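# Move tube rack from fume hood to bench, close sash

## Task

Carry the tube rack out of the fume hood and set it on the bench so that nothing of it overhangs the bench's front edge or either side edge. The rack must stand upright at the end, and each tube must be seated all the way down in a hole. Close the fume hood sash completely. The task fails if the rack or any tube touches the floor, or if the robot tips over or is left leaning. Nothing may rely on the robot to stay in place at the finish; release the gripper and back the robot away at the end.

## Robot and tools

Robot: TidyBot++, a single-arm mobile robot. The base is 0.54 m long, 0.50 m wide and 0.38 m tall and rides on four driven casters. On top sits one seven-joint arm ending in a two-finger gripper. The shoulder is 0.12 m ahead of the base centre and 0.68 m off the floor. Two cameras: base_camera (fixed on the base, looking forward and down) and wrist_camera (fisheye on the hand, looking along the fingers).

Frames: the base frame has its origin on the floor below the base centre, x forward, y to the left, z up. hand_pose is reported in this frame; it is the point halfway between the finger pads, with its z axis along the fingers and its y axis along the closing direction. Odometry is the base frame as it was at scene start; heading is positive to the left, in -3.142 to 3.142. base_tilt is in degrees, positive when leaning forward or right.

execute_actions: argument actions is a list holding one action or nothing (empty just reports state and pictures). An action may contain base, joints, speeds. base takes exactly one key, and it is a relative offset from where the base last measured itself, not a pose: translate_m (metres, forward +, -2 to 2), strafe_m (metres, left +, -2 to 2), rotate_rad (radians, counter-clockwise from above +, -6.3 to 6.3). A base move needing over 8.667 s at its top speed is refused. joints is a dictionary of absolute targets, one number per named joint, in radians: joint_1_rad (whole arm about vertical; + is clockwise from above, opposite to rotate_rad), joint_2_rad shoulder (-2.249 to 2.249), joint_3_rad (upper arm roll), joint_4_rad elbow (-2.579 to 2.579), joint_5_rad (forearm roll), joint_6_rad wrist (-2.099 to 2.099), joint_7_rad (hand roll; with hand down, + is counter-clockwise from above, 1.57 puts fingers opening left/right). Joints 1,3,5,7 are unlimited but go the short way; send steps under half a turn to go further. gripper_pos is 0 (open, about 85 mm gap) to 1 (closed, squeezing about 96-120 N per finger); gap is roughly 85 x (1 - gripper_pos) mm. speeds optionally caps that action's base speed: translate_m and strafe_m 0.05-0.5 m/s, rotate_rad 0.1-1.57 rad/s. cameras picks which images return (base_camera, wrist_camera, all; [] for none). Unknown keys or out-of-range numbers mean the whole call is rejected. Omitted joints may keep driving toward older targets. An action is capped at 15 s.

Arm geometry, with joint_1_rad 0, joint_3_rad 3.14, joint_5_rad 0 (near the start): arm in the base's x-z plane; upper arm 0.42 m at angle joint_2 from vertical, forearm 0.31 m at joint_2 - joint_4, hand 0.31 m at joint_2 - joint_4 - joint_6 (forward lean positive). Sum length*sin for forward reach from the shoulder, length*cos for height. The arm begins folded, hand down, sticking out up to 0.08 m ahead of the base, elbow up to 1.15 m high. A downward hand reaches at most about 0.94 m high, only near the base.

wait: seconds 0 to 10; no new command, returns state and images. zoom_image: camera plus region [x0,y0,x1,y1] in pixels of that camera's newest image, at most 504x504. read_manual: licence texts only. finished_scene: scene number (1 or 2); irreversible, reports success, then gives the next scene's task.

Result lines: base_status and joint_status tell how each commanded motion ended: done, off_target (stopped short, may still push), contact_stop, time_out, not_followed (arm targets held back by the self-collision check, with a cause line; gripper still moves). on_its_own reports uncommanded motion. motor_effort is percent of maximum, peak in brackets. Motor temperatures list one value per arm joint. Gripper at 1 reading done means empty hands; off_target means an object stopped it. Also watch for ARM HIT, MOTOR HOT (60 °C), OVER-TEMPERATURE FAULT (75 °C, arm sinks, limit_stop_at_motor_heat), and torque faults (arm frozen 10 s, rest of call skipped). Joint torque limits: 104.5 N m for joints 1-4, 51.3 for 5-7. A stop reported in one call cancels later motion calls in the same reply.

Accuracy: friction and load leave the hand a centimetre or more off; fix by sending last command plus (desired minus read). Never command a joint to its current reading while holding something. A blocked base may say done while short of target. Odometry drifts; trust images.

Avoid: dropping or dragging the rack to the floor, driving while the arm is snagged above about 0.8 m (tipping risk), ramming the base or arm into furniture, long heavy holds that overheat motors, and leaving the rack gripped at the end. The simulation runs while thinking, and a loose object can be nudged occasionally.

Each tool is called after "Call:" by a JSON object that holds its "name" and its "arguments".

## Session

Call:
{"name": "execute_actions", "arguments": {"actions": [{"joints":{"joint_2_rad":-0.7,"joint_4_rad":-2.0,"joint_6_rad":-0.35,"joint_7_rad":1.6}}]}}

Scene clock: 1.70 s.
Motor temperatures (°C, as the motors report them): [35 33 32 31 38 34 41]
base_odometry: x=+0.000 y=+0.000 heading=+0.000 (m, m, rad; odometry frame)
base_tilt: forward=+0.1 right=-0.3 (deg)
base_status: not commanded
joint_positions: joint_1_rad=+0.005 joint_2_rad=-0.683 joint_3_rad=+3.198 joint_4_rad=-2.011 joint_5_rad=+0.032 joint_6_rad=-0.364 joint_7_rad=+1.554 gripper_pos=+0.000
joint_status: all done
motor_effort: joint_1_rad=+0(1) joint_2_rad=+2(3) joint_3_rad=-1(0) joint_4_rad=+20(20) joint_5_rad=+0(0) joint_6_rad=+9(9) joint_7_rad=-1(0) (%)
hand_pose: x=+0.4671 y=-0.0322 z=+1.0458 quat_wxyz=(+0.012, +0.749, -0.029, +0.662) (m; base frame)
pictures: base_camera, wrist_camera
camera_calibration (this result's frames):
wrist_camera: T_world_to_cam=[[-0.0228419, -0.999251, 0.0312302, -0.0546881], [-0.104458, -0.0286819, -0.994116, 1.14805], [0.994267, -0.0259697, -0.103725, -0.217071], [0, 0, 0, 1]] pos_world=[0.334501, -0.027356, 1.12049]
Images, in order (width x height): base_camera 644x364, wrist_camera 644x476.

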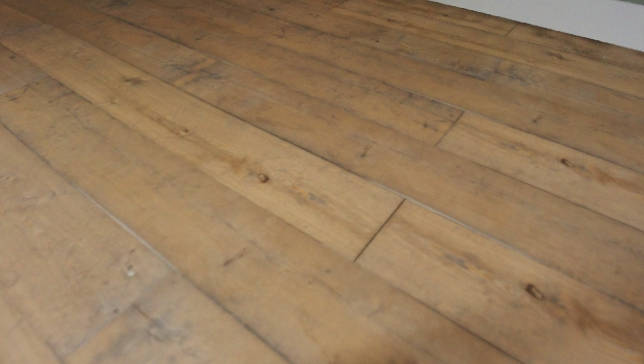

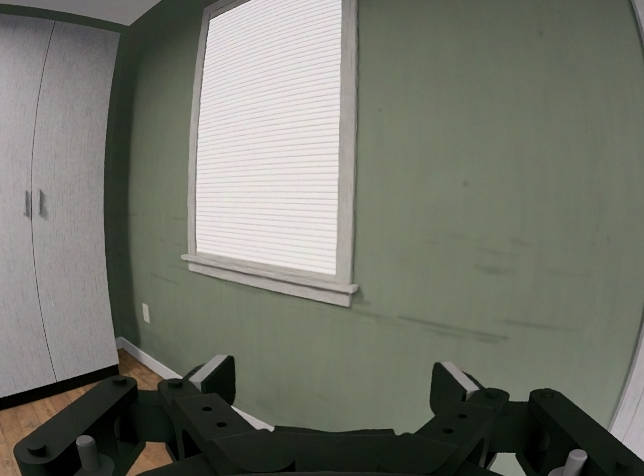

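Call:
{"name": "execute_actions", "arguments": {"actions": [{"base":{"rotate_rad":2.5},"joints":{"joint_3_rad":3.12,"joint_5_rad":-0.03}}]}}

Scene clock: 5.53 s.
Motor temperatures (°C, as the motors report them): [35 33 32 31 38 34 41]
base_odometry: x=+0.000 y=+0.000 heading=+2.500 (m, m, rad; odometry frame)
base_tilt: forward=+0.1 right=-0.3 (deg)
base_status: done
joint_positions: joint_1_rad=+0.005 joint_2_rad=-0.683 joint_3_rad=+3.136 joint_4_rad=-2.011 joint_5_rad=+0.001 joint_6_rad=-0.364 joint_7_rad=+1.554 gripper_pos=+0.000
joint_status: all done
motor_effort: joint_1_rad=-1(1) joint_2_rad=+1(1) joint_3_rad=+0(2) joint_4_rad=+20(20) joint_5_rad=+0(0) joint_6_rad=+9(9) joint_7_rad=+0(0) (%)
hand_pose: x=+0.4675 y=+0.0020 z=+1.0459 quat_wxyz=(-0.003, +0.749, -0.005, +0.663) (m; base frame)
pictures: base_camera, wrist_camera
camera_calibration (this result's frames):
wrist_camera: T_world_to_cam=[[0.0323408, -0.998691, 0.0396264, -0.0550357], [-0.101813, -0.0427328, -0.993885, 1.14769], [0.994278, 0.0281085, -0.103062, -0.217315], [0, 0, 0, 1]] pos_world=[0.334702, 0.000188649, 1.12045]
Images, in order (width x height): base_camera 644x364, wrist_camera 644x476.

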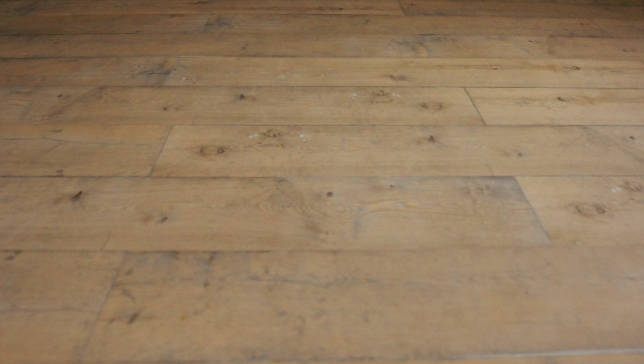

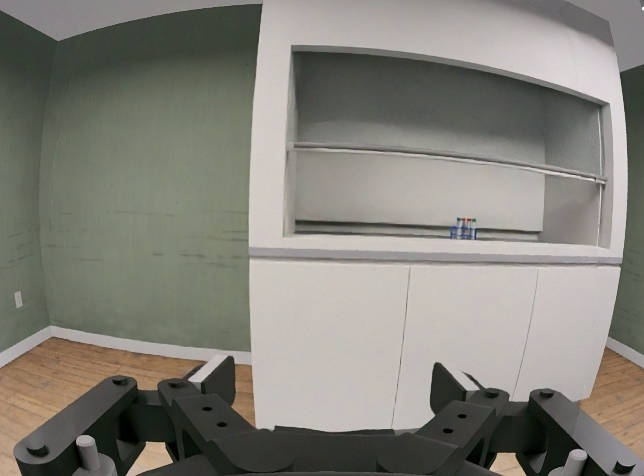

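Call:
{"name": "execute_actions", "arguments": {"actions": [{"base":{"strafe_m":-0.65}}], "cameras": []}}

Call:
{"name": "execute_actions", "arguments": {"actions": [{"base":{"translate_m":1.0}}]}}

Call:
{"name": "zoom_image", "arguments": {"camera": "wrist_camera", "region": [250,200,410,320]}}

Scene clock: 9.37 s.
Motor temperatures (°C, as the motors report them): [35 33 32 31 38 34 41]
base_odometry: x=+0.389 y=+0.521 heading=+2.500 (m, m, rad; odometry frame)
base_tilt: forward=+0.2 right=-0.2 (deg)
base_status: done
joint_positions: joint_1_rad=+0.005 joint_2_rad=-0.683 joint_3_rad=+3.133 joint_4_rad=-2.011 joint_5_rad=+0.001 joint_6_rad=-0.364 joint_7_rad=+1.554 gripper_pos=+0.000
joint_status: not commanded
motor_effort: joint_1_rad=-1(1) joint_2_rad=+2(2) joint_3_rad=+0(2) joint_4_rad=+20(20) joint_5_rad=+0(1) joint_6_rad=+8(9) joint_7_rad=-1(0) (%)
hand_pose: x=+0.4674 y=+0.0034 z=+1.0459 quat_wxyz=(-0.003, +0.749, -0.004, +0.663) (m; base frame)
pictures: none
No camera images: the call's "cameras" was empty. Leave "cameras" out to get every camera's image.

Scene clock: 12.73 s.
Motor temperatures (°C, as the motors report them): [35 33 32 31 38 34 41]
base_odometry: x=-0.413 y=+1.120 heading=+2.500 (m, m, rad; odometry frame)
base_tilt: forward=+0.2 right=-0.3 (deg)
base_status: done
joint_positions: joint_1_rad=+0.005 joint_2_rad=-0.687 joint_3_rad=+3.133 joint_4_rad=-2.011 joint_5_rad=+0.001 joint_6_rad=-0.364 joint_7_rad=+1.554 gripper_pos=+0.000
joint_status: not commanded
motor_effort: joint_1_rad=+0(0) joint_2_rad=+2(5) joint_3_rad=+0(1) joint_4_rad=+20(21) joint_5_rad=+1(1) joint_6_rad=+9(9) joint_7_rad=+0(0) (%)
hand_pose: x=+0.4662 y=+0.0034 z=+1.0472 quat_wxyz=(-0.003, +0.748, -0.004, +0.664) (m; base frame)
pictures: base_camera, wrist_camera
camera_calibration (this result's frames):
wrist_camera: T_world_to_cam=[[0.0343418, -0.998552, 0.0414094, -0.0564529], [-0.0979389, -0.0445969, -0.994193, 1.14746], [0.9946, 0.0300868, -0.0993286, -0.219983], [0, 0, 0, 1]] pos_world=[0.333115, 0.0014207, 1.12129]
Images, in order (width x height): base_camera 644x364, wrist_camera 644x476.

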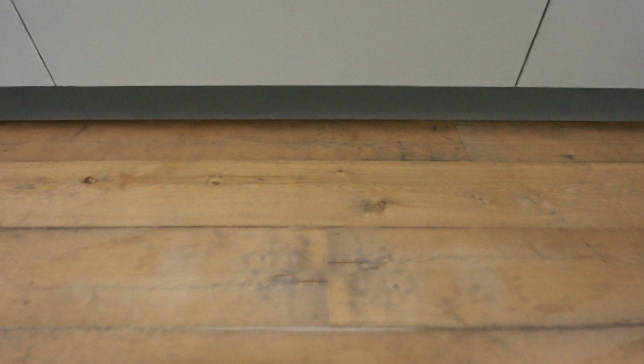

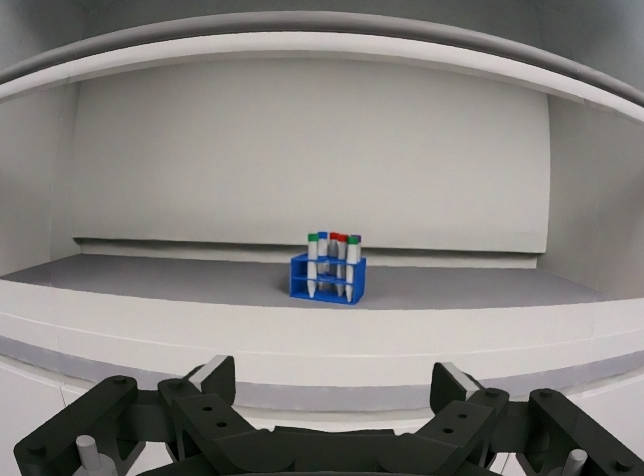

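Region (250, 200, 410, 320) of wrist_camera's 644x476 image, scaled by 3.150; it fills the top 378 rows of this view, and the rest is white.

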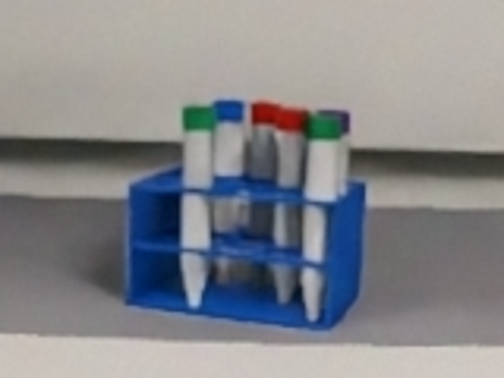

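Call:
{"name": "execute_actions", "arguments": {"actions": [{"base":{"strafe_m":0.14},"joints":{"joint_1_rad":0.22,"joint_2_rad":0.2,"joint_4_rad":-1.62,"joint_6_rad":0.28,"joint_7_rad":-0.035,"gripper_pos":0.75}}], "cameras": ["wrist_camera"]}}

Call:
{"name": "execute_actions", "arguments": {"actions": [{"base":{"translate_m":0.1}}], "cameras": ["wrist_camera"]}}

Scene clock: 16.77 s.
Motor temperatures (°C, as the motors report them): [35 33 32 31 38 34 41]
base_odometry: x=-0.497 y=+1.007 heading=+2.500 (m, m, rad; odometry frame)
base_tilt: forward=+0.2 right=-0.3 (deg)
base_status: done
joint_positions: joint_1_rad=+0.198 joint_2_rad=+0.167 joint_3_rad=+3.127 joint_4_rad=-1.628 joint_5_rad=+0.001 joint_6_rad=+0.269 joint_7_rad=+0.006 gripper_pos=+0.750
joint_status: all done
motor_effort: joint_1_rad=-1(2) joint_2_rad=-27(29) joint_3_rad=-1(3) joint_4_rad=+19(20) joint_5_rad=+0(0) joint_6_rad=+8(9) joint_7_rad=+0(0) (%)
hand_pose: x=+0.7949 y=-0.1249 z=+1.0407 quat_wxyz=(-0.461, +0.443, -0.530, +0.557) (m; base frame)
pictures: wrist_camera
camera_calibration (this result's frames):
wrist_camera: T_world_to_cam=[[0.0618794, -0.0724236, -0.995453, 0.977272], [0.203885, 0.97725, -0.0584253, 0.0812841], [0.977037, -0.199342, 0.0752377, -0.740118], [0, 0, 0, 1]] pos_world=[0.646077, -0.156194, 1.03326]
Images, in order (width x height): wrist_camera 644x476.

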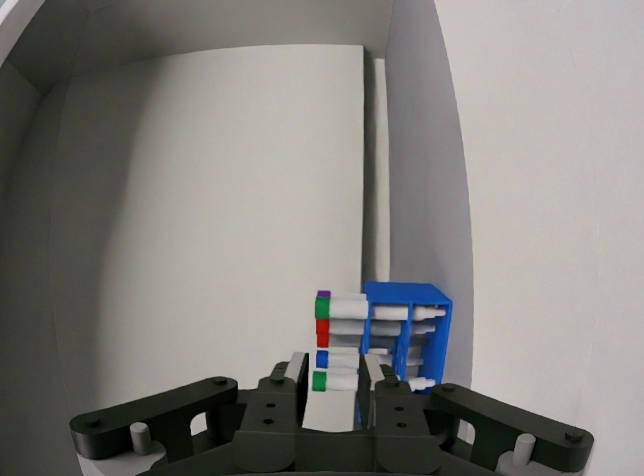

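Scene clock: 18.03 s.
Motor temperatures (°C, as the motors report them): [35 33 32 31 38 34 41]
base_odometry: x=-0.577 y=+1.067 heading=+2.500 (m, m, rad; odometry frame)
base_tilt: forward=+0.2 right=-0.3 (deg)
base_status: done
joint_positions: joint_1_rad=+0.199 joint_2_rad=+0.184 joint_3_rad=+3.127 joint_4_rad=-1.622 joint_5_rad=+0.001 joint_6_rad=+0.270 joint_7_rad=+0.006 gripper_pos=+0.750
joint_status: not commanded
motor_effort: joint_1_rad=+0(1) joint_2_rad=-29(31) joint_3_rad=-1(2) joint_4_rad=+20(21) joint_5_rad=+0(0) joint_6_rad=+10(9) joint_7_rad=+0(0) (%)
hand_pose: x=+0.8009 y=-0.1271 z=+1.0330 quat_wxyz=(-0.458, +0.445, -0.534, +0.554) (m; base frame)
pictures: wrist_camera
camera_calibration (this result's frames):
wrist_camera: T_world_to_cam=[[0.0520629, -0.0704569, -0.996155, 0.977917], [0.204725, 0.977075, -0.0584077, 0.0810633], [0.977434, -0.200897, 0.0652937, -0.736043], [0, 0, 0, 1]] pos_world=[0.651924, -0.158173, 1.02695]
Images, in order (width x height): wrist_camera 644x476.

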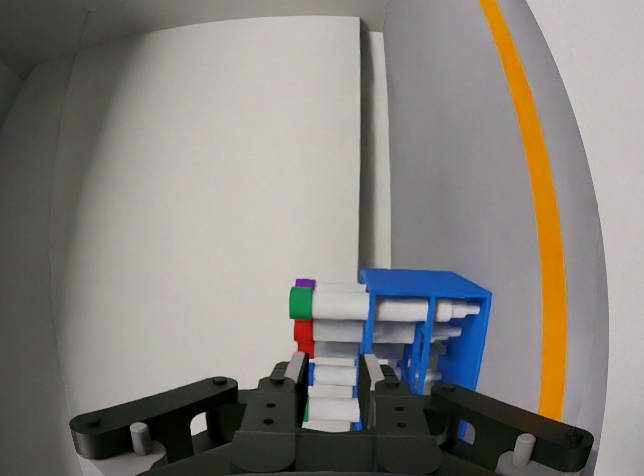

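Call:
{"name": "execute_actions", "arguments": {"actions": [{"base":{"strafe_m":0.09},"joints":{"joint_1_rad":0.35,"joint_2_rad":0.235}}], "cameras": []}}

Call:
{"name": "execute_actions", "arguments": {"actions": [{"base":{"translate_m":0.055}}], "cameras": ["wrist_camera"]}}

Scene clock: 20.57 s.
Motor temperatures (°C, as the motors report them): [35 33 32 31 38 34 41]
base_odometry: x=-0.631 y=+0.995 heading=+2.500 (m, m, rad; odometry frame)
base_tilt: forward=+0.2 right=-0.3 (deg)
base_status: done
joint_positions: joint_1_rad=+0.326 joint_2_rad=+0.222 joint_3_rad=+3.126 joint_4_rad=-1.598 joint_5_rad=+0.001 joint_6_rad=+0.290 joint_7_rad=+0.006 gripper_pos=+0.750
joint_status: all done
motor_effort: joint_1_rad=+1(3) joint_2_rad=-31(33) joint_3_rad=+1(2) joint_4_rad=+16(20) joint_5_rad=+0(1) joint_6_rad=+7(10) joint_7_rad=+0(0) (%)
hand_pose: x=+0.7934 y=-0.2161 z=+1.0277 quat_wxyz=(-0.424, +0.409, -0.559, +0.584) (m; base frame)
pictures: none
No camera images: the call's "cameras" was empty. Leave "cameras" out to get every camera's image.

Scene clock: 21.60 s.
Motor temperatures (°C, as the motors report them): [35 33 32 31 38 34 41]
base_odometry: x=-0.675 y=+1.028 heading=+2.501 (m, m, rad; odometry frame)
base_tilt: forward=+0.2 right=-0.3 (deg)
base_status: done
joint_positions: joint_1_rad=+0.336 joint_2_rad=+0.223 joint_3_rad=+3.126 joint_4_rad=-1.612 joint_5_rad=+0.001 joint_6_rad=+0.290 joint_7_rad=+0.006 gripper_pos=+0.750
joint_status: not commanded
motor_effort: joint_1_rad=+0(2) joint_2_rad=-27(33) joint_3_rad=-1(2) joint_4_rad=+17(20) joint_5_rad=+0(1) joint_6_rad=+8(9) joint_7_rad=-1(1) (%)
hand_pose: x=+0.7904 y=-0.2226 z=+1.0186 quat_wxyz=(-0.418, +0.409, -0.565, +0.582) (m; base frame)
pictures: wrist_camera
camera_calibration (this result's frames):
wrist_camera: T_world_to_cam=[[0.0343899, -0.0731441, -0.996728, 0.97127], [0.334394, 0.940678, -0.0574933, 0.0641806], [0.941806, -0.331322, 0.0568087, -0.736329], [0, 0, 0, 1]] pos_world=[0.638615, -0.233293, 1.01361]
Images, in order (width x height): wrist_camera 644x476.

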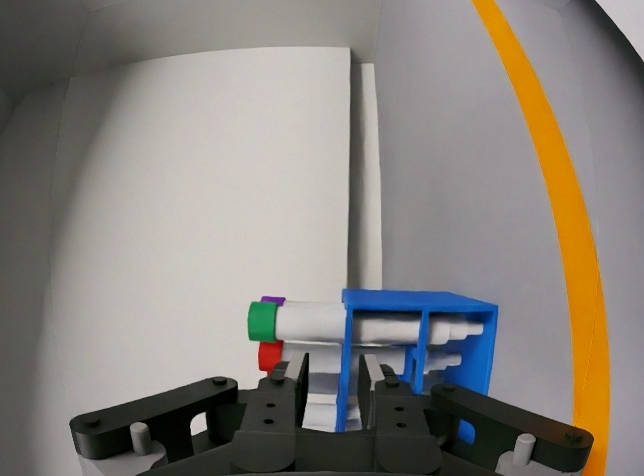

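Call:
{"name": "execute_actions", "arguments": {"actions": [{"base":{"strafe_m":0.012},"joints":{"joint_6_rad":0.245,"gripper_pos":0.8}}], "cameras": ["wrist_camera"]}}

Scene clock: 23.40 s.
Motor temperatures (°C, as the motors report them): [35 33 32 31 38 34 41]
base_odometry: x=-0.683 y=+1.018 heading=+2.500 (m, m, rad; odometry frame)
base_tilt: forward=+0.2 right=-0.3 (deg)
base_status: done
joint_positions: joint_1_rad=+0.340 joint_2_rad=+0.222 joint_3_rad=+3.126 joint_4_rad=-1.608 joint_5_rad=+0.001 joint_6_rad=+0.277 joint_7_rad=+0.006 gripper_pos=+0.800
joint_status: all done
motor_effort: joint_1_rad=-1(3) joint_2_rad=-26(30) joint_3_rad=-1(3) joint_4_rad=+16(17) joint_5_rad=-1(1) joint_6_rad=+7(7) joint_7_rad=-2(2) (%)
hand_pose: x=+0.7896 y=-0.2257 z=+1.0171 quat_wxyz=(-0.415, +0.410, -0.569, +0.580) (m; base frame)
pictures: wrist_camera
camera_calibration (this result's frames):
wrist_camera: T_world_to_cam=[[0.0256526, -0.0704742, -0.997184, 0.97761], [0.338113, 0.939336, -0.057688, 0.0642212], [0.940756, -0.335681, 0.0479247, -0.727626], [0, 0, 0, 1]] pos_world=[0.637726, -0.235679, 1.01343]
Images, in order (width x height): wrist_camera 644x476.

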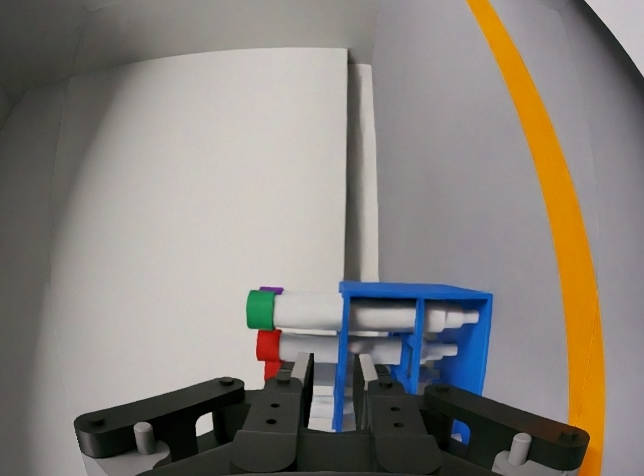

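Call:
{"name": "execute_actions", "arguments": {"actions": [{"base":{"translate_m":0.055},"joints":{"joint_4_rad":-1.59,"joint_6_rad":0.21},"speeds":{"translate_m":0.06}}], "cameras": ["wrist_camera"]}}

Scene clock: 26.13 s.
Motor temperatures (°C, as the motors report them): [35 33 32 31 38 34 41]
base_odometry: x=-0.727 y=+1.051 heading=+2.501 (m, m, rad; odometry frame)
base_tilt: forward=+0.2 right=-0.3 (deg)
base_status: done
joint_positions: joint_1_rad=+0.340 joint_2_rad=+0.222 joint_3_rad=+3.126 joint_4_rad=-1.595 joint_5_rad=+0.001 joint_6_rad=+0.230 joint_7_rad=+0.006 gripper_pos=+0.800
joint_status: all done
motor_effort: joint_1_rad=+0(3) joint_2_rad=-30(33) joint_3_rad=-1(2) joint_4_rad=+20(21) joint_5_rad=+0(0) joint_6_rad=+9(8) joint_7_rad=+0(1) (%)
hand_pose: x=+0.7906 y=-0.2260 z=+1.0109 quat_wxyz=(-0.408, +0.417, -0.578, +0.570) (m; base frame)
pictures: wrist_camera
camera_calibration (this result's frames):
wrist_camera: T_world_to_cam=[[-0.00569084, -0.059923, -0.998187, 0.999561], [0.336224, 0.939973, -0.0583452, 0.0661365], [0.941765, -0.335946, 0.0147983, -0.695707], [0, 0, 0, 1]] pos_world=[0.638644, -0.23599, 1.0119]
Images, in order (width x height): wrist_camera 644x476.

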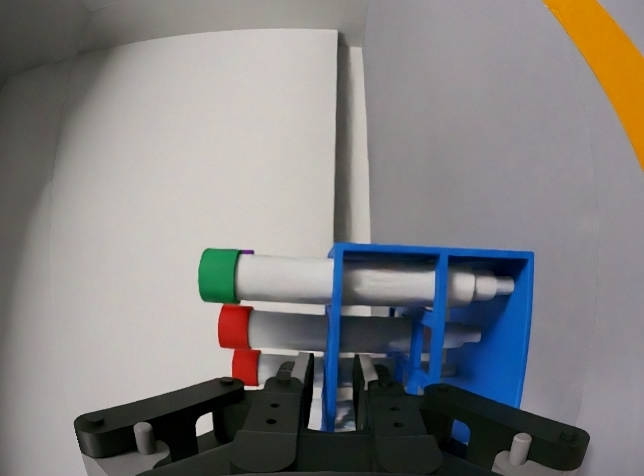

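Call:
{"name": "execute_actions", "arguments": {"actions": [{"joints":{"gripper_pos":1}}], "cameras": ["wrist_camera"]}}

Call:
{"name": "execute_actions", "arguments": {"actions": [{"joints":{"joint_4_rad":-1.42,"joint_6_rad":0.075,"joint_1_rad":0.2}}], "cameras": ["wrist_camera"]}}

Scene clock: 28.47 s.
Motor temperatures (°C, as the motors report them): [35 33 32 31 38 34 41]
base_odometry: x=-0.727 y=+1.051 heading=+2.501 (m, m, rad; odometry frame)
base_tilt: forward=+0.2 right=-0.2 (deg)
base_status: not commanded
joint_positions: joint_1_rad=+0.341 joint_2_rad=+0.223 joint_3_rad=+3.126 joint_4_rad=-1.585 joint_5_rad=-0.002 joint_6_rad=+0.227 joint_7_rad=+0.005 gripper_pos=+0.984
joint_status: all done
motor_effort: joint_1_rad=-1(2) joint_2_rad=-30(32) joint_3_rad=-1(3) joint_4_rad=+19(21) joint_5_rad=+1(2) joint_6_rad=+9(10) joint_7_rad=+0(0) (%)
hand_pose: x=+0.7916 y=-0.2268 z=+1.0150 quat_wxyz=(-0.410, +0.415, -0.577, +0.571) (m; base frame)
pictures: wrist_camera
camera_calibration (this result's frames):
wrist_camera: T_world_to_cam=[[-0.0000240315, -0.0589157, -0.998263, 0.999425], [0.337405, 0.939724, -0.055469, 0.0628216], [0.94136, -0.33682, 0.0198559, -0.702015], [0, 0, 0, 1]] pos_world=[0.639676, -0.236606, 1.01511]
Images, in order (width x height): wrist_camera 644x476.

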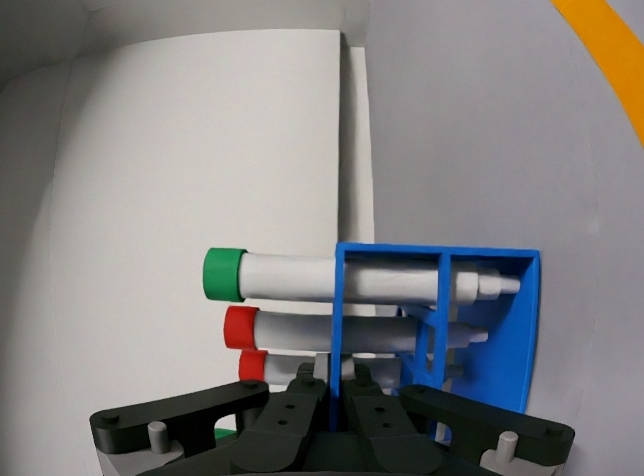

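Scene clock: 29.57 s.
Motor temperatures (°C, as the motors report them): [35 33 32 31 38 34 41]
base_odometry: x=-0.727 y=+1.051 heading=+2.501 (m, m, rad; odometry frame)
base_tilt: forward=+0.2 right=-0.3 (deg)
base_status: not commanded
joint_positions: joint_1_rad=+0.207 joint_2_rad=+0.230 joint_3_rad=+3.124 joint_4_rad=-1.438 joint_5_rad=-0.002 joint_6_rad=+0.088 joint_7_rad=+0.005 gripper_pos=+0.984
joint_status: all done
motor_effort: joint_1_rad=+0(2) joint_2_rad=-33(34) joint_3_rad=+0(3) joint_4_rad=+22(23) joint_5_rad=+0(1) joint_6_rad=+11(10) joint_7_rad=-1(0) (%)
hand_pose: x=+0.8257 y=-0.1364 z=+1.0586 quat_wxyz=(-0.448, +0.452, -0.548, +0.543) (m; base frame)
pictures: wrist_camera
camera_calibration (this result's frames):
wrist_camera: T_world_to_cam=[[0.0100306, -0.0582475, -0.998252, 1.04005], [0.20787, 0.976615, -0.0548963, 0.0802034], [0.978105, -0.206955, 0.0219039, -0.719325], [0, 0, 0, 1]] pos_world=[0.676471, -0.166616, 1.05839]
Images, in order (width x height): wrist_camera 644x476.

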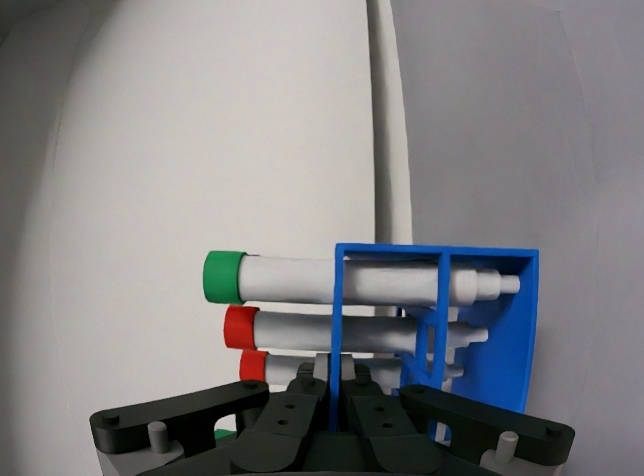

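Call:
{"name": "execute_actions", "arguments": {"actions": [{"base":{"translate_m":-1.2},"joints":{"joint_1_rad":0},"speeds":{"translate_m":0.4}}], "cameras": []}}

Call:
{"name": "execute_actions", "arguments": {"actions": [{"base":{"rotate_rad":1.57},"speeds":{"rotate_rad":0.6}}]}}

Scene clock: 34.90 s.
Motor temperatures (°C, as the motors report them): [35 33 32 31 38 34 41]
base_odometry: x=+0.235 y=+0.333 heading=+2.501 (m, m, rad; odometry frame)
base_tilt: forward=+0.2 right=-0.3 (deg)
base_status: done
joint_positions: joint_1_rad=+0.007 joint_2_rad=+0.238 joint_3_rad=+3.123 joint_4_rad=-1.437 joint_5_rad=-0.002 joint_6_rad=+0.084 joint_7_rad=+0.005 gripper_pos=+0.984
joint_status: all done
motor_effort: joint_1_rad=+0(2) joint_2_rad=-33(37) joint_3_rad=-1(3) joint_4_rad=+21(23) joint_5_rad=+1(1) joint_6_rad=+10(10) joint_7_rad=+0(1) (%)
hand_pose: x=+0.8418 y=+0.0074 z=+1.0518 quat_wxyz=(-0.498, +0.507, -0.502, +0.492) (m; base frame)
pictures: none
No camera images: the call's "cameras" was empty. Leave "cameras" out to get every camera's image.

Scene clock: 38.27 s.
Motor temperatures (°C, as the motors report them): [35 33 32 31 38 34 41]
base_odometry: x=+0.235 y=+0.333 heading=-2.213 (m, m, rad; odometry frame)
base_tilt: forward=+0.2 right=-0.3 (deg)
base_status: done
joint_positions: joint_1_rad=-0.002 joint_2_rad=+0.238 joint_3_rad=+3.121 joint_4_rad=-1.437 joint_5_rad=-0.002 joint_6_rad=+0.084 joint_7_rad=+0.005 gripper_pos=+0.984
joint_status: not commanded
motor_effort: joint_1_rad=+0(6) joint_2_rad=-33(34) joint_3_rad=-1(5) joint_4_rad=+22(22) joint_5_rad=+1(1) joint_6_rad=+10(11) joint_7_rad=+0(1) (%)
hand_pose: x=+0.8417 y=+0.0155 z=+1.0518 quat_wxyz=(-0.501, +0.510, -0.500, +0.489) (m; base frame)
pictures: base_camera, wrist_camera
camera_calibration (this result's frames):
wrist_camera: T_world_to_cam=[[0.010511, -0.0540988, -0.99848, 1.04167], [-0.00354878, 0.998527, -0.0541387, 0.10496], [0.999938, 0.00411244, 0.0103035, -0.712782], [0, 0, 0, 1]] pos_world=[0.702162, -0.045521, 1.05311]
Images, in order (width x height): base_camera 644x364, wrist_camera 644x476.

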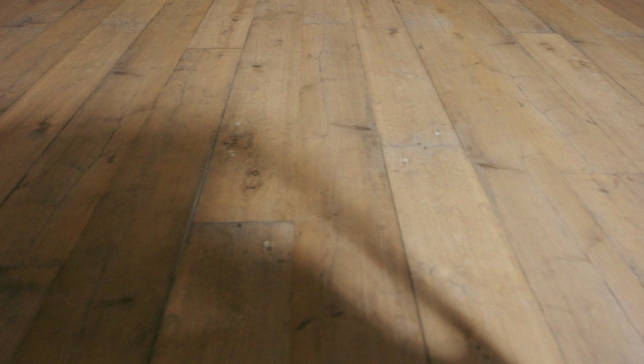

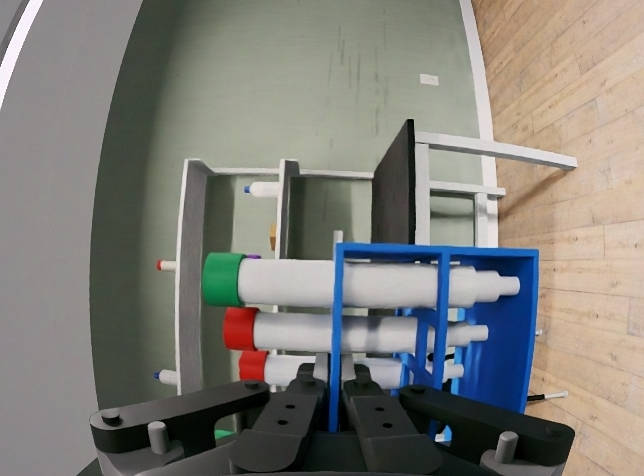

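Call:
{"name": "execute_actions", "arguments": {"actions": [{"base":{"translate_m":1.23},"joints":{"joint_4_rad":-1.72,"joint_6_rad":0.39},"speeds":{"translate_m":0.4}}]}}

Call:
{"name": "execute_actions", "arguments": {"actions": [{"joints":{"joint_4_rad":-2.0,"joint_6_rad":0.685}}], "cameras": ["wrist_camera"]}}

Scene clock: 43.90 s.
Motor temperatures (°C, as the motors report them): [35 33 32 31 38 34 41]
base_odometry: x=-0.501 y=-0.653 heading=-2.212 (m, m, rad; odometry frame)
base_tilt: forward=+0.2 right=-0.3 (deg)
base_status: done
joint_positions: joint_1_rad=-0.002 joint_2_rad=+0.238 joint_3_rad=+3.121 joint_4_rad=-1.713 joint_5_rad=-0.002 joint_6_rad=+0.365 joint_7_rad=+0.005 gripper_pos=+0.984
joint_status: all done
motor_effort: joint_1_rad=+0(1) joint_2_rad=-32(35) joint_3_rad=-1(1) joint_4_rad=+20(23) joint_5_rad=+0(0) joint_6_rad=+11(11) joint_7_rad=+0(0) (%)
hand_pose: x=+0.8209 y=+0.0153 z=+0.9693 quat_wxyz=(-0.502, +0.509, -0.499, +0.490) (m; base frame)
pictures: base_camera, wrist_camera
camera_calibration (this result's frames):
wrist_camera: T_world_to_cam=[[0.0151739, -0.0541215, -0.998419, 0.95568], [-0.00279033, 0.998528, -0.0541698, 0.100033], [0.999881, 0.00360788, 0.0150006, -0.695698], [0, 0, 0, 1]] pos_world=[0.681393, -0.0456528, 0.970024]
Images, in order (width x height): base_camera 644x364, wrist_camera 644x476.

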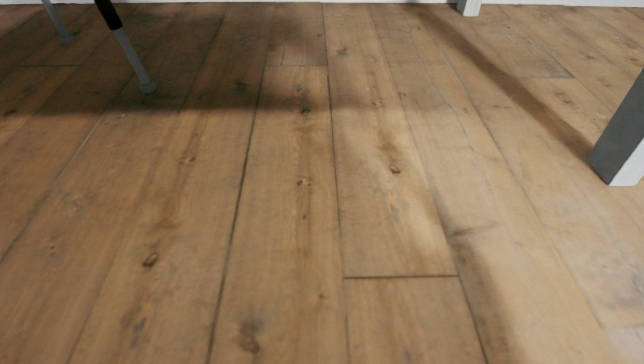

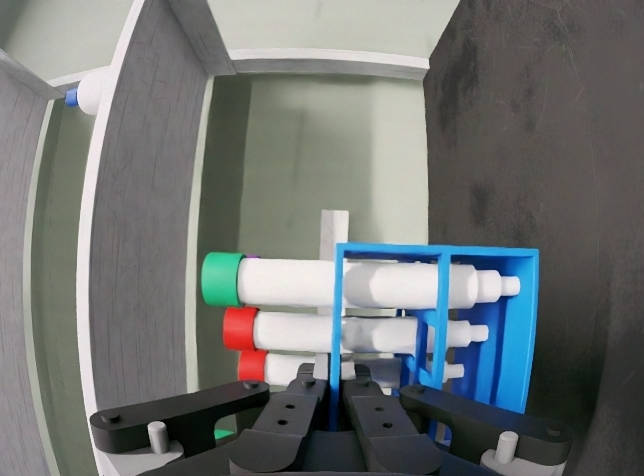

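Scene clock: 45.27 s.
Motor temperatures (°C, as the motors report them): [35 33 32 31 38 34 41]
base_odometry: x=-0.501 y=-0.653 heading=-2.212 (m, m, rad; odometry frame)
base_tilt: forward=+0.2 right=-0.3 (deg)
base_status: not commanded
joint_positions: joint_1_rad=-0.002 joint_2_rad=+0.238 joint_3_rad=+3.121 joint_4_rad=-1.992 joint_5_rad=-0.002 joint_6_rad=+0.658 joint_7_rad=+0.005 gripper_pos=+0.984
joint_status: all done
motor_effort: joint_1_rad=+0(0) joint_2_rad=-30(32) joint_3_rad=-1(1) joint_4_rad=+18(21) joint_5_rad=+1(0) joint_6_rad=+10(10) joint_7_rad=-1(1) (%)
hand_pose: x=+0.7775 y=+0.0145 z=+0.8979 quat_wxyz=(-0.505, +0.505, -0.495, +0.494) (m; base frame)
pictures: wrist_camera
camera_calibration (this result's frames):
wrist_camera: T_world_to_cam=[[0.0294417, -0.0540736, -0.998103, 0.873559], [-0.00149397, 0.998532, -0.0541409, 0.095755], [0.999565, 0.00308514, 0.0293177, -0.663819], [0, 0, 0, 1]] pos_world=[0.637955, -0.04633, 0.896548]
Images, in order (width x height): wrist_camera 644x476.

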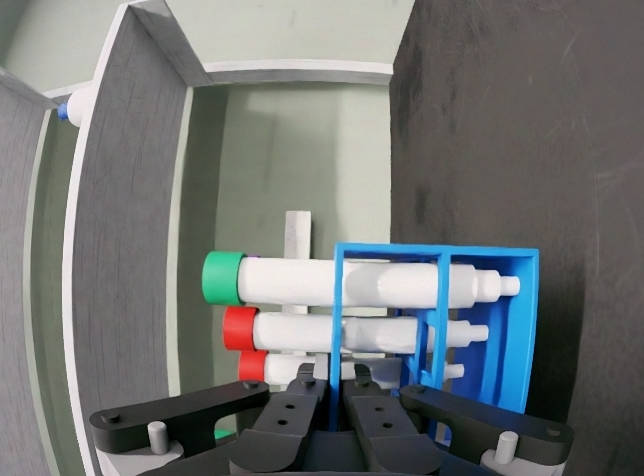

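Call:
{"name": "execute_actions", "arguments": {"actions": [{"joints":{"joint_4_rad":-2.13,"joint_6_rad":0.805}}], "cameras": ["wrist_camera"]}}

Scene clock: 47.33 s.
Motor temperatures (°C, as the motors report them): [35 33 32 31 38 34 41]
base_odometry: x=-0.501 y=-0.653 heading=-2.212 (m, m, rad; odometry frame)
base_tilt: forward=+0.2 right=-0.3 (deg)
base_status: not commanded
joint_positions: joint_1_rad=-0.002 joint_2_rad=+0.238 joint_3_rad=+3.121 joint_4_rad=-2.126 joint_5_rad=-0.002 joint_6_rad=+0.777 joint_7_rad=+0.005 gripper_pos=+0.984
joint_status: all done
motor_effort: joint_1_rad=+0(1) joint_2_rad=-27(30) joint_3_rad=-1(1) joint_4_rad=+16(19) joint_5_rad=+1(0) joint_6_rad=+10(11) joint_7_rad=-1(0) (%)
hand_pose: x=+0.7497 y=+0.0141 z=+0.8620 quat_wxyz=(-0.501, +0.509, -0.499, +0.491) (m; base frame)
pictures: wrist_camera
camera_calibration (this result's frames):
wrist_camera: T_world_to_cam=[[0.0149973, -0.0545354, -0.998399, 0.849648], [-0.0021937, 0.998507, -0.0545743, 0.0951597], [0.999885, 0.00300865, 0.0148553, -0.62267], [0, 0, 0, 1]] pos_world=[0.610065, -0.0468084, 0.862731]
Images, in order (width x height): wrist_camera 644x476.

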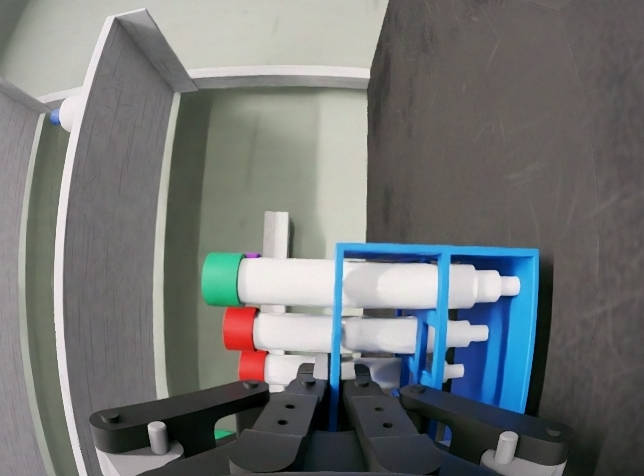

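Call:
{"name": "execute_actions", "arguments": {"actions": [{"joints":{"joint_4_rad":-2.19,"joint_6_rad":0.865}}], "cameras": ["wrist_camera"]}}

Call:
{"name": "execute_actions", "arguments": {"actions": [{"joints":{"gripper_pos":0.85}}], "cameras": []}}

Call:
{"name": "execute_actions", "arguments": {"actions": [{"base":{"translate_m":-0.08},"speeds":{"translate_m":0.08}}], "cameras": ["wrist_camera"]}}

Scene clock: 49.57 s.
Motor temperatures (°C, as the motors report them): [35 33 32 31 38 34 41]
base_odometry: x=-0.501 y=-0.653 heading=-2.212 (m, m, rad; odometry frame)
base_tilt: forward=+0.2 right=-0.3 (deg)
base_status: not commanded
joint_positions: joint_1_rad=-0.002 joint_2_rad=+0.238 joint_3_rad=+3.121 joint_4_rad=-2.181 joint_5_rad=-0.002 joint_6_rad=+0.844 joint_7_rad=+0.005 gripper_pos=+0.984
joint_status: all done
motor_effort: joint_1_rad=+0(1) joint_2_rad=-27(28) joint_3_rad=-1(1) joint_4_rad=+16(17) joint_5_rad=+0(1) joint_6_rad=+10(9) joint_7_rad=-1(1) (%)
hand_pose: x=+0.7370 y=+0.0138 z=+0.8538 quat_wxyz=(-0.504, +0.506, -0.496, +0.494) (m; base frame)
pictures: wrist_camera
camera_calibration (this result's frames):
wrist_camera: T_world_to_cam=[[0.0265498, -0.0543686, -0.998168, 0.832935], [-0.00142556, 0.998517, -0.0544255, 0.0942557], [0.999646, 0.00286793, 0.0264329, -0.619648], [0, 0, 0, 1]] pos_world=[0.597449, -0.0470532, 0.852918]
Images, in order (width x height): wrist_camera 644x476.

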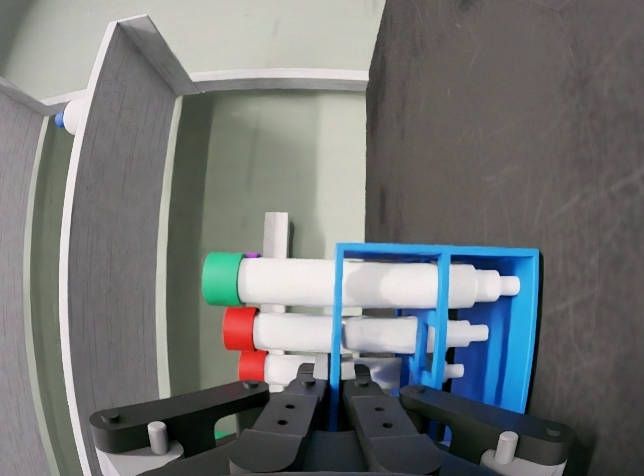

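Scene clock: 50.13 s.
Motor temperatures (°C, as the motors report them): [35 33 32 31 38 34 41]
base_odometry: x=-0.501 y=-0.653 heading=-2.212 (m, m, rad; odometry frame)
base_tilt: forward=+0.2 right=-0.3 (deg)
base_status: not commanded
joint_positions: joint_1_rad=-0.002 joint_2_rad=+0.238 joint_3_rad=+3.121 joint_4_rad=-2.181 joint_5_rad=-0.002 joint_6_rad=+0.844 joint_7_rad=+0.005 gripper_pos=+0.850
joint_status: all done
motor_effort: joint_1_rad=+0(0) joint_2_rad=-26(26) joint_3_rad=-1(2) joint_4_rad=+15(16) joint_5_rad=+1(0) joint_6_rad=+9(10) joint_7_rad=+0(1) (%)
hand_pose: x=+0.7370 y=+0.0138 z=+0.8539 quat_wxyz=(-0.504, +0.506, -0.496, +0.494) (m; base frame)
pictures: none
No camera images: the call's "cameras" was empty. Leave "cameras" out to get every camera's image.

Scene clock: 51.67 s.
Motor temperatures (°C, as the motors report them): [35 33 32 31 38 34 41]
base_odometry: x=-0.453 y=-0.588 heading=-2.213 (m, m, rad; odometry frame)
base_tilt: forward=+0.2 right=-0.3 (deg)
base_status: done
joint_positions: joint_1_rad=-0.002 joint_2_rad=+0.238 joint_3_rad=+3.121 joint_4_rad=-2.181 joint_5_rad=-0.002 joint_6_rad=+0.846 joint_7_rad=+0.005 gripper_pos=+0.850
joint_status: not commanded
motor_effort: joint_1_rad=+0(1) joint_2_rad=-26(28) joint_3_rad=-1(2) joint_4_rad=+15(16) joint_5_rad=+1(1) joint_6_rad=+9(10) joint_7_rad=+0(0) (%)
hand_pose: x=+0.7370 y=+0.0138 z=+0.8542 quat_wxyz=(-0.505, +0.506, -0.496, +0.494) (m; base frame)
pictures: wrist_camera
camera_calibration (this result's frames):
wrist_camera: T_world_to_cam=[[0.0279626, -0.0543399, -0.998131, 0.832246], [-0.0013398, 0.998518, -0.0543985, 0.094194], [0.999608, 0.00285842, 0.0278484, -0.620773], [0, 0, 0, 1]] pos_world=[0.597384, -0.0470558, 0.853102]
Images, in order (width x height): wrist_camera 644x476.

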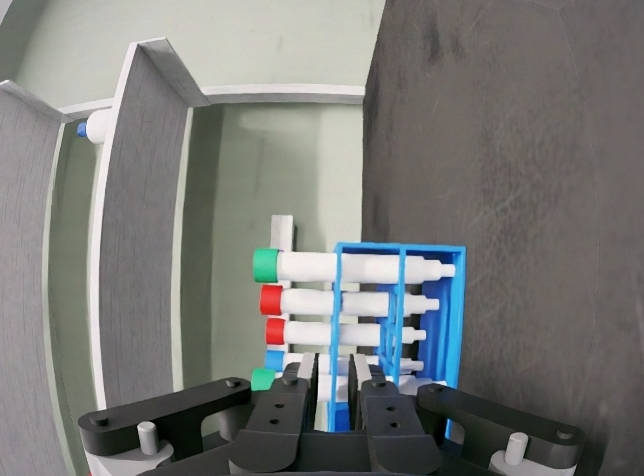

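Call:
{"name": "execute_actions", "arguments": {"actions": [{"base":{"translate_m":-1.33},"joints":{"joint_2_rad":-0.07,"joint_7_rad":1.6,"gripper_pos":1}}], "cameras": ["wrist_camera"]}}

Call:
{"name": "execute_actions", "arguments": {"actions": [{"base":{"rotate_rad":-1.57},"joints":{"joint_4_rad":-0.44,"joint_6_rad":-1.18}}], "cameras": []}}

Call:
{"name": "execute_actions", "arguments": {"actions": [{"base":{"translate_m":1.05}}]}}

Scene clock: 57.63 s.
Motor temperatures (°C, as the motors report them): [35 33 32 31 38 34 41]
base_odometry: x=+0.344 y=+0.477 heading=-2.213 (m, m, rad; odometry frame)
base_tilt: forward=+0.2 right=-0.3 (deg)
base_status: done
joint_positions: joint_1_rad=-0.002 joint_2_rad=-0.059 joint_3_rad=+3.121 joint_4_rad=-2.181 joint_5_rad=-0.002 joint_6_rad=+0.849 joint_7_rad=+1.574 gripper_pos=+0.999
joint_status: all done
motor_effort: joint_1_rad=+0(1) joint_2_rad=-18(29) joint_3_rad=-1(2) joint_4_rad=+18(18) joint_5_rad=+0(1) joint_6_rad=+8(10) joint_7_rad=-1(0) (%)
hand_pose: x=+0.6591 y=+0.0136 z=+1.0283 quat_wxyz=(-0.008, +0.595, +0.007, +0.804) (m; base frame)
pictures: wrist_camera
camera_calibration (this result's frames):
wrist_camera: T_world_to_cam=[[0.0325322, -0.997432, 0.0638039, -0.0740216], [0.312135, -0.0505056, -0.948694, 0.830968], [0.949481, 0.0507785, 0.30969, -0.805183], [0, 0, 0, 1]] pos_world=[0.507539, 0.00902308, 1.04241]
Images, in order (width x height): wrist_camera 644x476.

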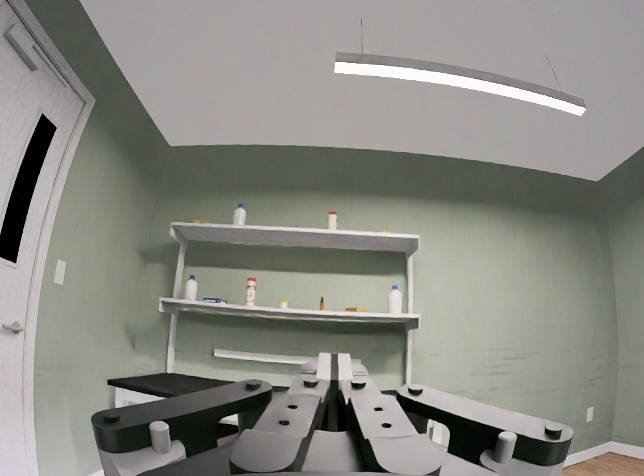

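Scene clock: 60.63 s.
Motor temperatures (°C, as the motors report them): [35 33 32 31 38 34 41]
base_odometry: x=+0.344 y=+0.477 heading=+2.500 (m, m, rad; odometry frame)
base_tilt: forward=+0.2 right=-0.3 (deg)
base_status: done
joint_positions: joint_1_rad=+0.002 joint_2_rad=-0.059 joint_3_rad=+3.125 joint_4_rad=-0.454 joint_5_rad=-0.002 joint_6_rad=-1.161 joint_7_rad=+1.574 gripper_pos=+0.999
joint_status: all done
motor_effort: joint_1_rad=+0(3) joint_2_rad=-10(25) joint_3_rad=-1(4) joint_4_rad=+11(21) joint_5_rad=+1(1) joint_6_rad=+9(9) joint_7_rad=+0(1) (%)
hand_pose: x=+0.5260 y=+0.0083 z=+1.3966 quat_wxyz=(-0.005, +0.702, +0.007, +0.712) (m; base frame)
pictures: none
No camera images: the call's "cameras" was empty. Leave "cameras" out to get every camera's image.

Scene clock: 64.10 s.
Motor temperatures (°C, as the motors report them): [35 33 32 31 38 34 41]
base_odometry: x=-0.497 y=+1.106 heading=+2.500 (m, m, rad; odometry frame)
base_tilt: forward=+0.2 right=-0.3 (deg)
base_status: done
joint_positions: joint_1_rad=+0.002 joint_2_rad=-0.064 joint_3_rad=+3.125 joint_4_rad=-0.452 joint_5_rad=-0.002 joint_6_rad=-1.163 joint_7_rad=+1.574 gripper_pos=+0.999
joint_status: not commanded
motor_effort: joint_1_rad=+0(0) joint_2_rad=-9(15) joint_3_rad=+0(0) joint_4_rad=+11(13) joint_5_rad=+0(0) joint_6_rad=+9(10) joint_7_rad=+0(1) (%)
hand_pose: x=+0.5219 y=+0.0083 z=+1.3989 quat_wxyz=(-0.005, +0.700, +0.007, +0.714) (m; base frame)
pictures: base_camera, wrist_camera
camera_calibration (this result's frames):
wrist_camera: T_world_to_cam=[[0.0438516, -0.997287, 0.0591283, -0.0978717], [0.0402367, -0.0573741, -0.997542, 1.43542], [0.998227, 0.0461229, 0.0376116, -0.434227], [0, 0, 0, 1]] pos_world=[0.379993, 0.00477786, 1.45401]
Images, in order (width x height): base_camera 644x364, wrist_camera 644x476.

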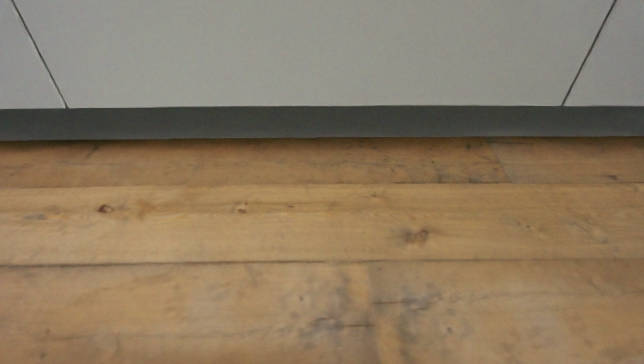

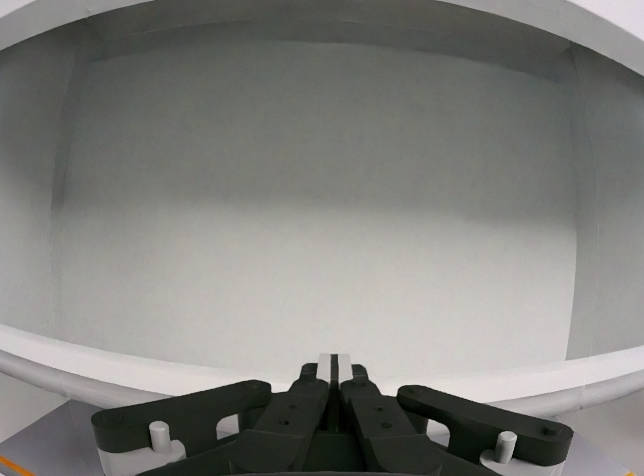

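Call:
{"name": "execute_actions", "arguments": {"actions": [{"base":{"translate_m":0.165},"speeds":{"translate_m":0.12},"joints":{"joint_2_rad":-0.13,"joint_4_rad":-0.6,"joint_6_rad":-1.09}}], "cameras": []}}

Call:
{"name": "execute_actions", "arguments": {"actions": [{"joints":{"joint_2_rad":-0.22,"joint_4_rad":-0.95,"joint_6_rad":-0.98}}]}}

Scene clock: 68.10 s.
Motor temperatures (°C, as the motors report them): [35 33 32 31 38 34 41]
base_odometry: x=-0.630 y=+1.205 heading=+2.499 (m, m, rad; odometry frame)
base_tilt: forward=+0.2 right=-0.3 (deg)
base_status: done
joint_positions: joint_1_rad=+0.002 joint_2_rad=-0.147 joint_3_rad=+3.125 joint_4_rad=-0.587 joint_5_rad=-0.002 joint_6_rad=-1.109 joint_7_rad=+1.574 gripper_pos=+0.999
joint_status: all done
motor_effort: joint_1_rad=-1(1) joint_2_rad=-4(13) joint_3_rad=-1(0) joint_4_rad=+10(14) joint_5_rad=+0(0) joint_6_rad=+9(13) joint_7_rad=+0(0) (%)
hand_pose: x=+0.5024 y=+0.0089 z=+1.3890 quat_wxyz=(-0.004, +0.700, +0.007, +0.715) (m; base frame)
pictures: none
No camera images: the call's "cameras" was empty. Leave "cameras" out to get every camera's image.

Scene clock: 69.57 s.
Motor temperatures (°C, as the motors report them): [35 33 32 31 38 34 41]
base_odometry: x=-0.629 y=+1.204 heading=+2.499 (m, m, rad; odometry frame)
base_tilt: forward=+0.2 right=-0.2 (deg)
base_status: not commanded
joint_positions: joint_1_rad=+0.002 joint_2_rad=-0.260 joint_3_rad=+3.125 joint_4_rad=-0.877 joint_5_rad=-0.002 joint_6_rad=-0.945 joint_7_rad=+1.574 gripper_pos=+0.999
joint_status: joint_2_rad off_target (ended at -0.260, target -0.220); joint_4_rad off_target (ended at -0.877, target -0.950); the others done
motor_effort: joint_1_rad=-2(2) joint_2_rad=+7(8) joint_3_rad=-3(3) joint_4_rad=+4(11) joint_5_rad=-2(2) joint_6_rad=+1(9) joint_7_rad=-2(0) (%)
hand_pose: x=+0.5036 y=+0.0098 z=+1.3477 quat_wxyz=(-0.003, +0.704, +0.007, +0.710) (m; base frame)
pictures: base_camera, wrist_camera
camera_calibration (this result's frames):
wrist_camera: T_world_to_cam=[[0.0438214, -0.997146, 0.0614813, -0.0956505], [0.0298111, -0.0602079, -0.997741, 1.39069], [0.998595, 0.0455552, 0.0270876, -0.400138], [0, 0, 0, 1]] pos_world=[0.36231, 0.00658118, 1.40426]
Images, in order (width x height): base_camera 644x364, wrist_camera 644x476.

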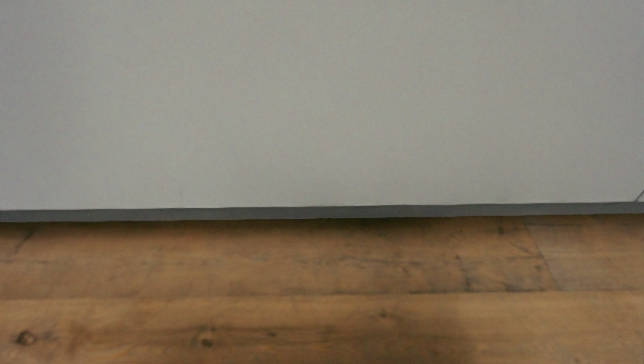

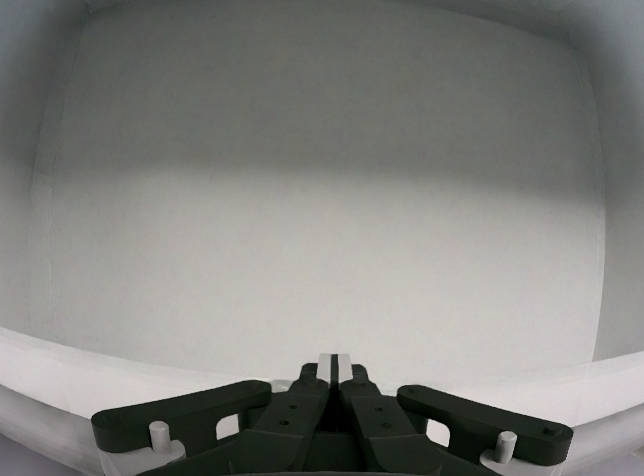

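Call:
{"name": "execute_actions", "arguments": {"actions": [{"base":{"translate_m":-0.022},"joints":{"joint_2_rad":-0.24,"joint_4_rad":-1.2,"joint_6_rad":-0.98}}], "cameras": []}}

Call:
{"name": "execute_actions", "arguments": {"actions": [{"joints":{"joint_2_rad":-0.31,"joint_4_rad":-1.45,"joint_6_rad":-0.87}}], "cameras": ["wrist_camera"]}}

Scene clock: 74.53 s.
Motor temperatures (°C, as the motors report them): [35 33 32 31 38 34 41]
base_odometry: x=-0.612 y=+1.191 heading=+2.499 (m, m, rad; odometry frame)
base_tilt: forward=+0.1 right=-0.2 (deg)
base_status: done
joint_positions: joint_1_rad=+0.002 joint_2_rad=-0.329 joint_3_rad=+3.125 joint_4_rad=-1.071 joint_5_rad=-0.002 joint_6_rad=-0.840 joint_7_rad=+1.574 gripper_pos=+0.999
joint_status: joint_2_rad off_target (ended at -0.329, target -0.240); joint_4_rad off_target (ended at -1.071, target -1.200); joint_6_rad off_target (ended at -0.840, target -0.980)
motor_effort: joint_1_rad=+0(2) joint_2_rad=+16(16) joint_3_rad=+0(4) joint_4_rad=-5(12) joint_5_rad=+0(2) joint_6_rad=-9(19) joint_7_rad=+0(0) (%)
hand_pose: x=+0.5069 y=+0.0102 z=+1.3077 quat_wxyz=(-0.003, +0.711, +0.007, +0.703) (m; base frame)
pictures: none
No camera images: the call's "cameras" was empty. Leave "cameras" out to get every camera's image.

Scene clock: 76.50 s.
Motor temperatures (°C, as the motors report them): [35 33 32 31 38 34 41]
base_odometry: x=-0.612 y=+1.191 heading=+2.499 (m, m, rad; odometry frame)
base_tilt: forward=+0.1 right=-0.3 (deg)
base_status: not commanded
joint_positions: joint_1_rad=+0.002 joint_2_rad=-0.405 joint_3_rad=+3.125 joint_4_rad=-1.345 joint_5_rad=-0.002 joint_6_rad=-0.756 joint_7_rad=+1.574 gripper_pos=+0.999
joint_status: joint_2_rad off_target (ended at -0.405, target -0.310); joint_4_rad off_target (ended at -1.345, target -1.450); joint_6_rad off_target (ended at -0.756, target -0.870)
motor_effort: joint_1_rad=+0(3) joint_2_rad=+9(19) joint_3_rad=+0(4) joint_4_rad=+1(15) joint_5_rad=+1(2) joint_6_rad=-5(22) joint_7_rad=-1(0) (%)
hand_pose: x=+0.5156 y=+0.0101 z=+1.2151 quat_wxyz=(-0.002, +0.750, +0.008, +0.662) (m; base frame)
pictures: wrist_camera
camera_calibration (this result's frames):
wrist_camera: T_world_to_cam=[[0.0500035, -0.997019, 0.0587648, -0.0875953], [-0.104031, -0.0637178, -0.992531, 1.32084], [0.993316, 0.0435167, -0.106907, -0.242892], [0, 0, 0, 1]] pos_world=[0.383057, 0.00739642, 1.29015]
Images, in order (width x height): wrist_camera 644x476.

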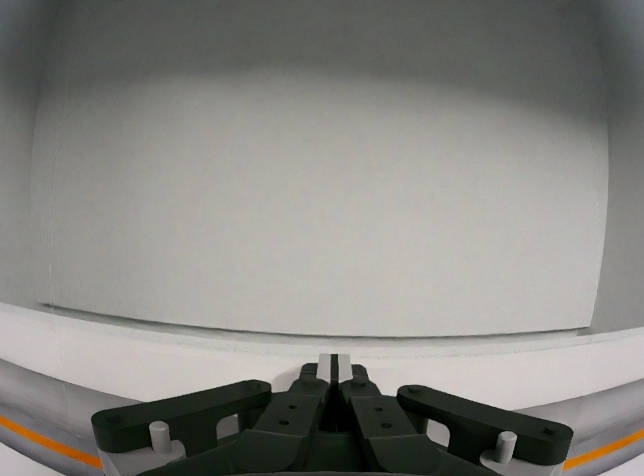

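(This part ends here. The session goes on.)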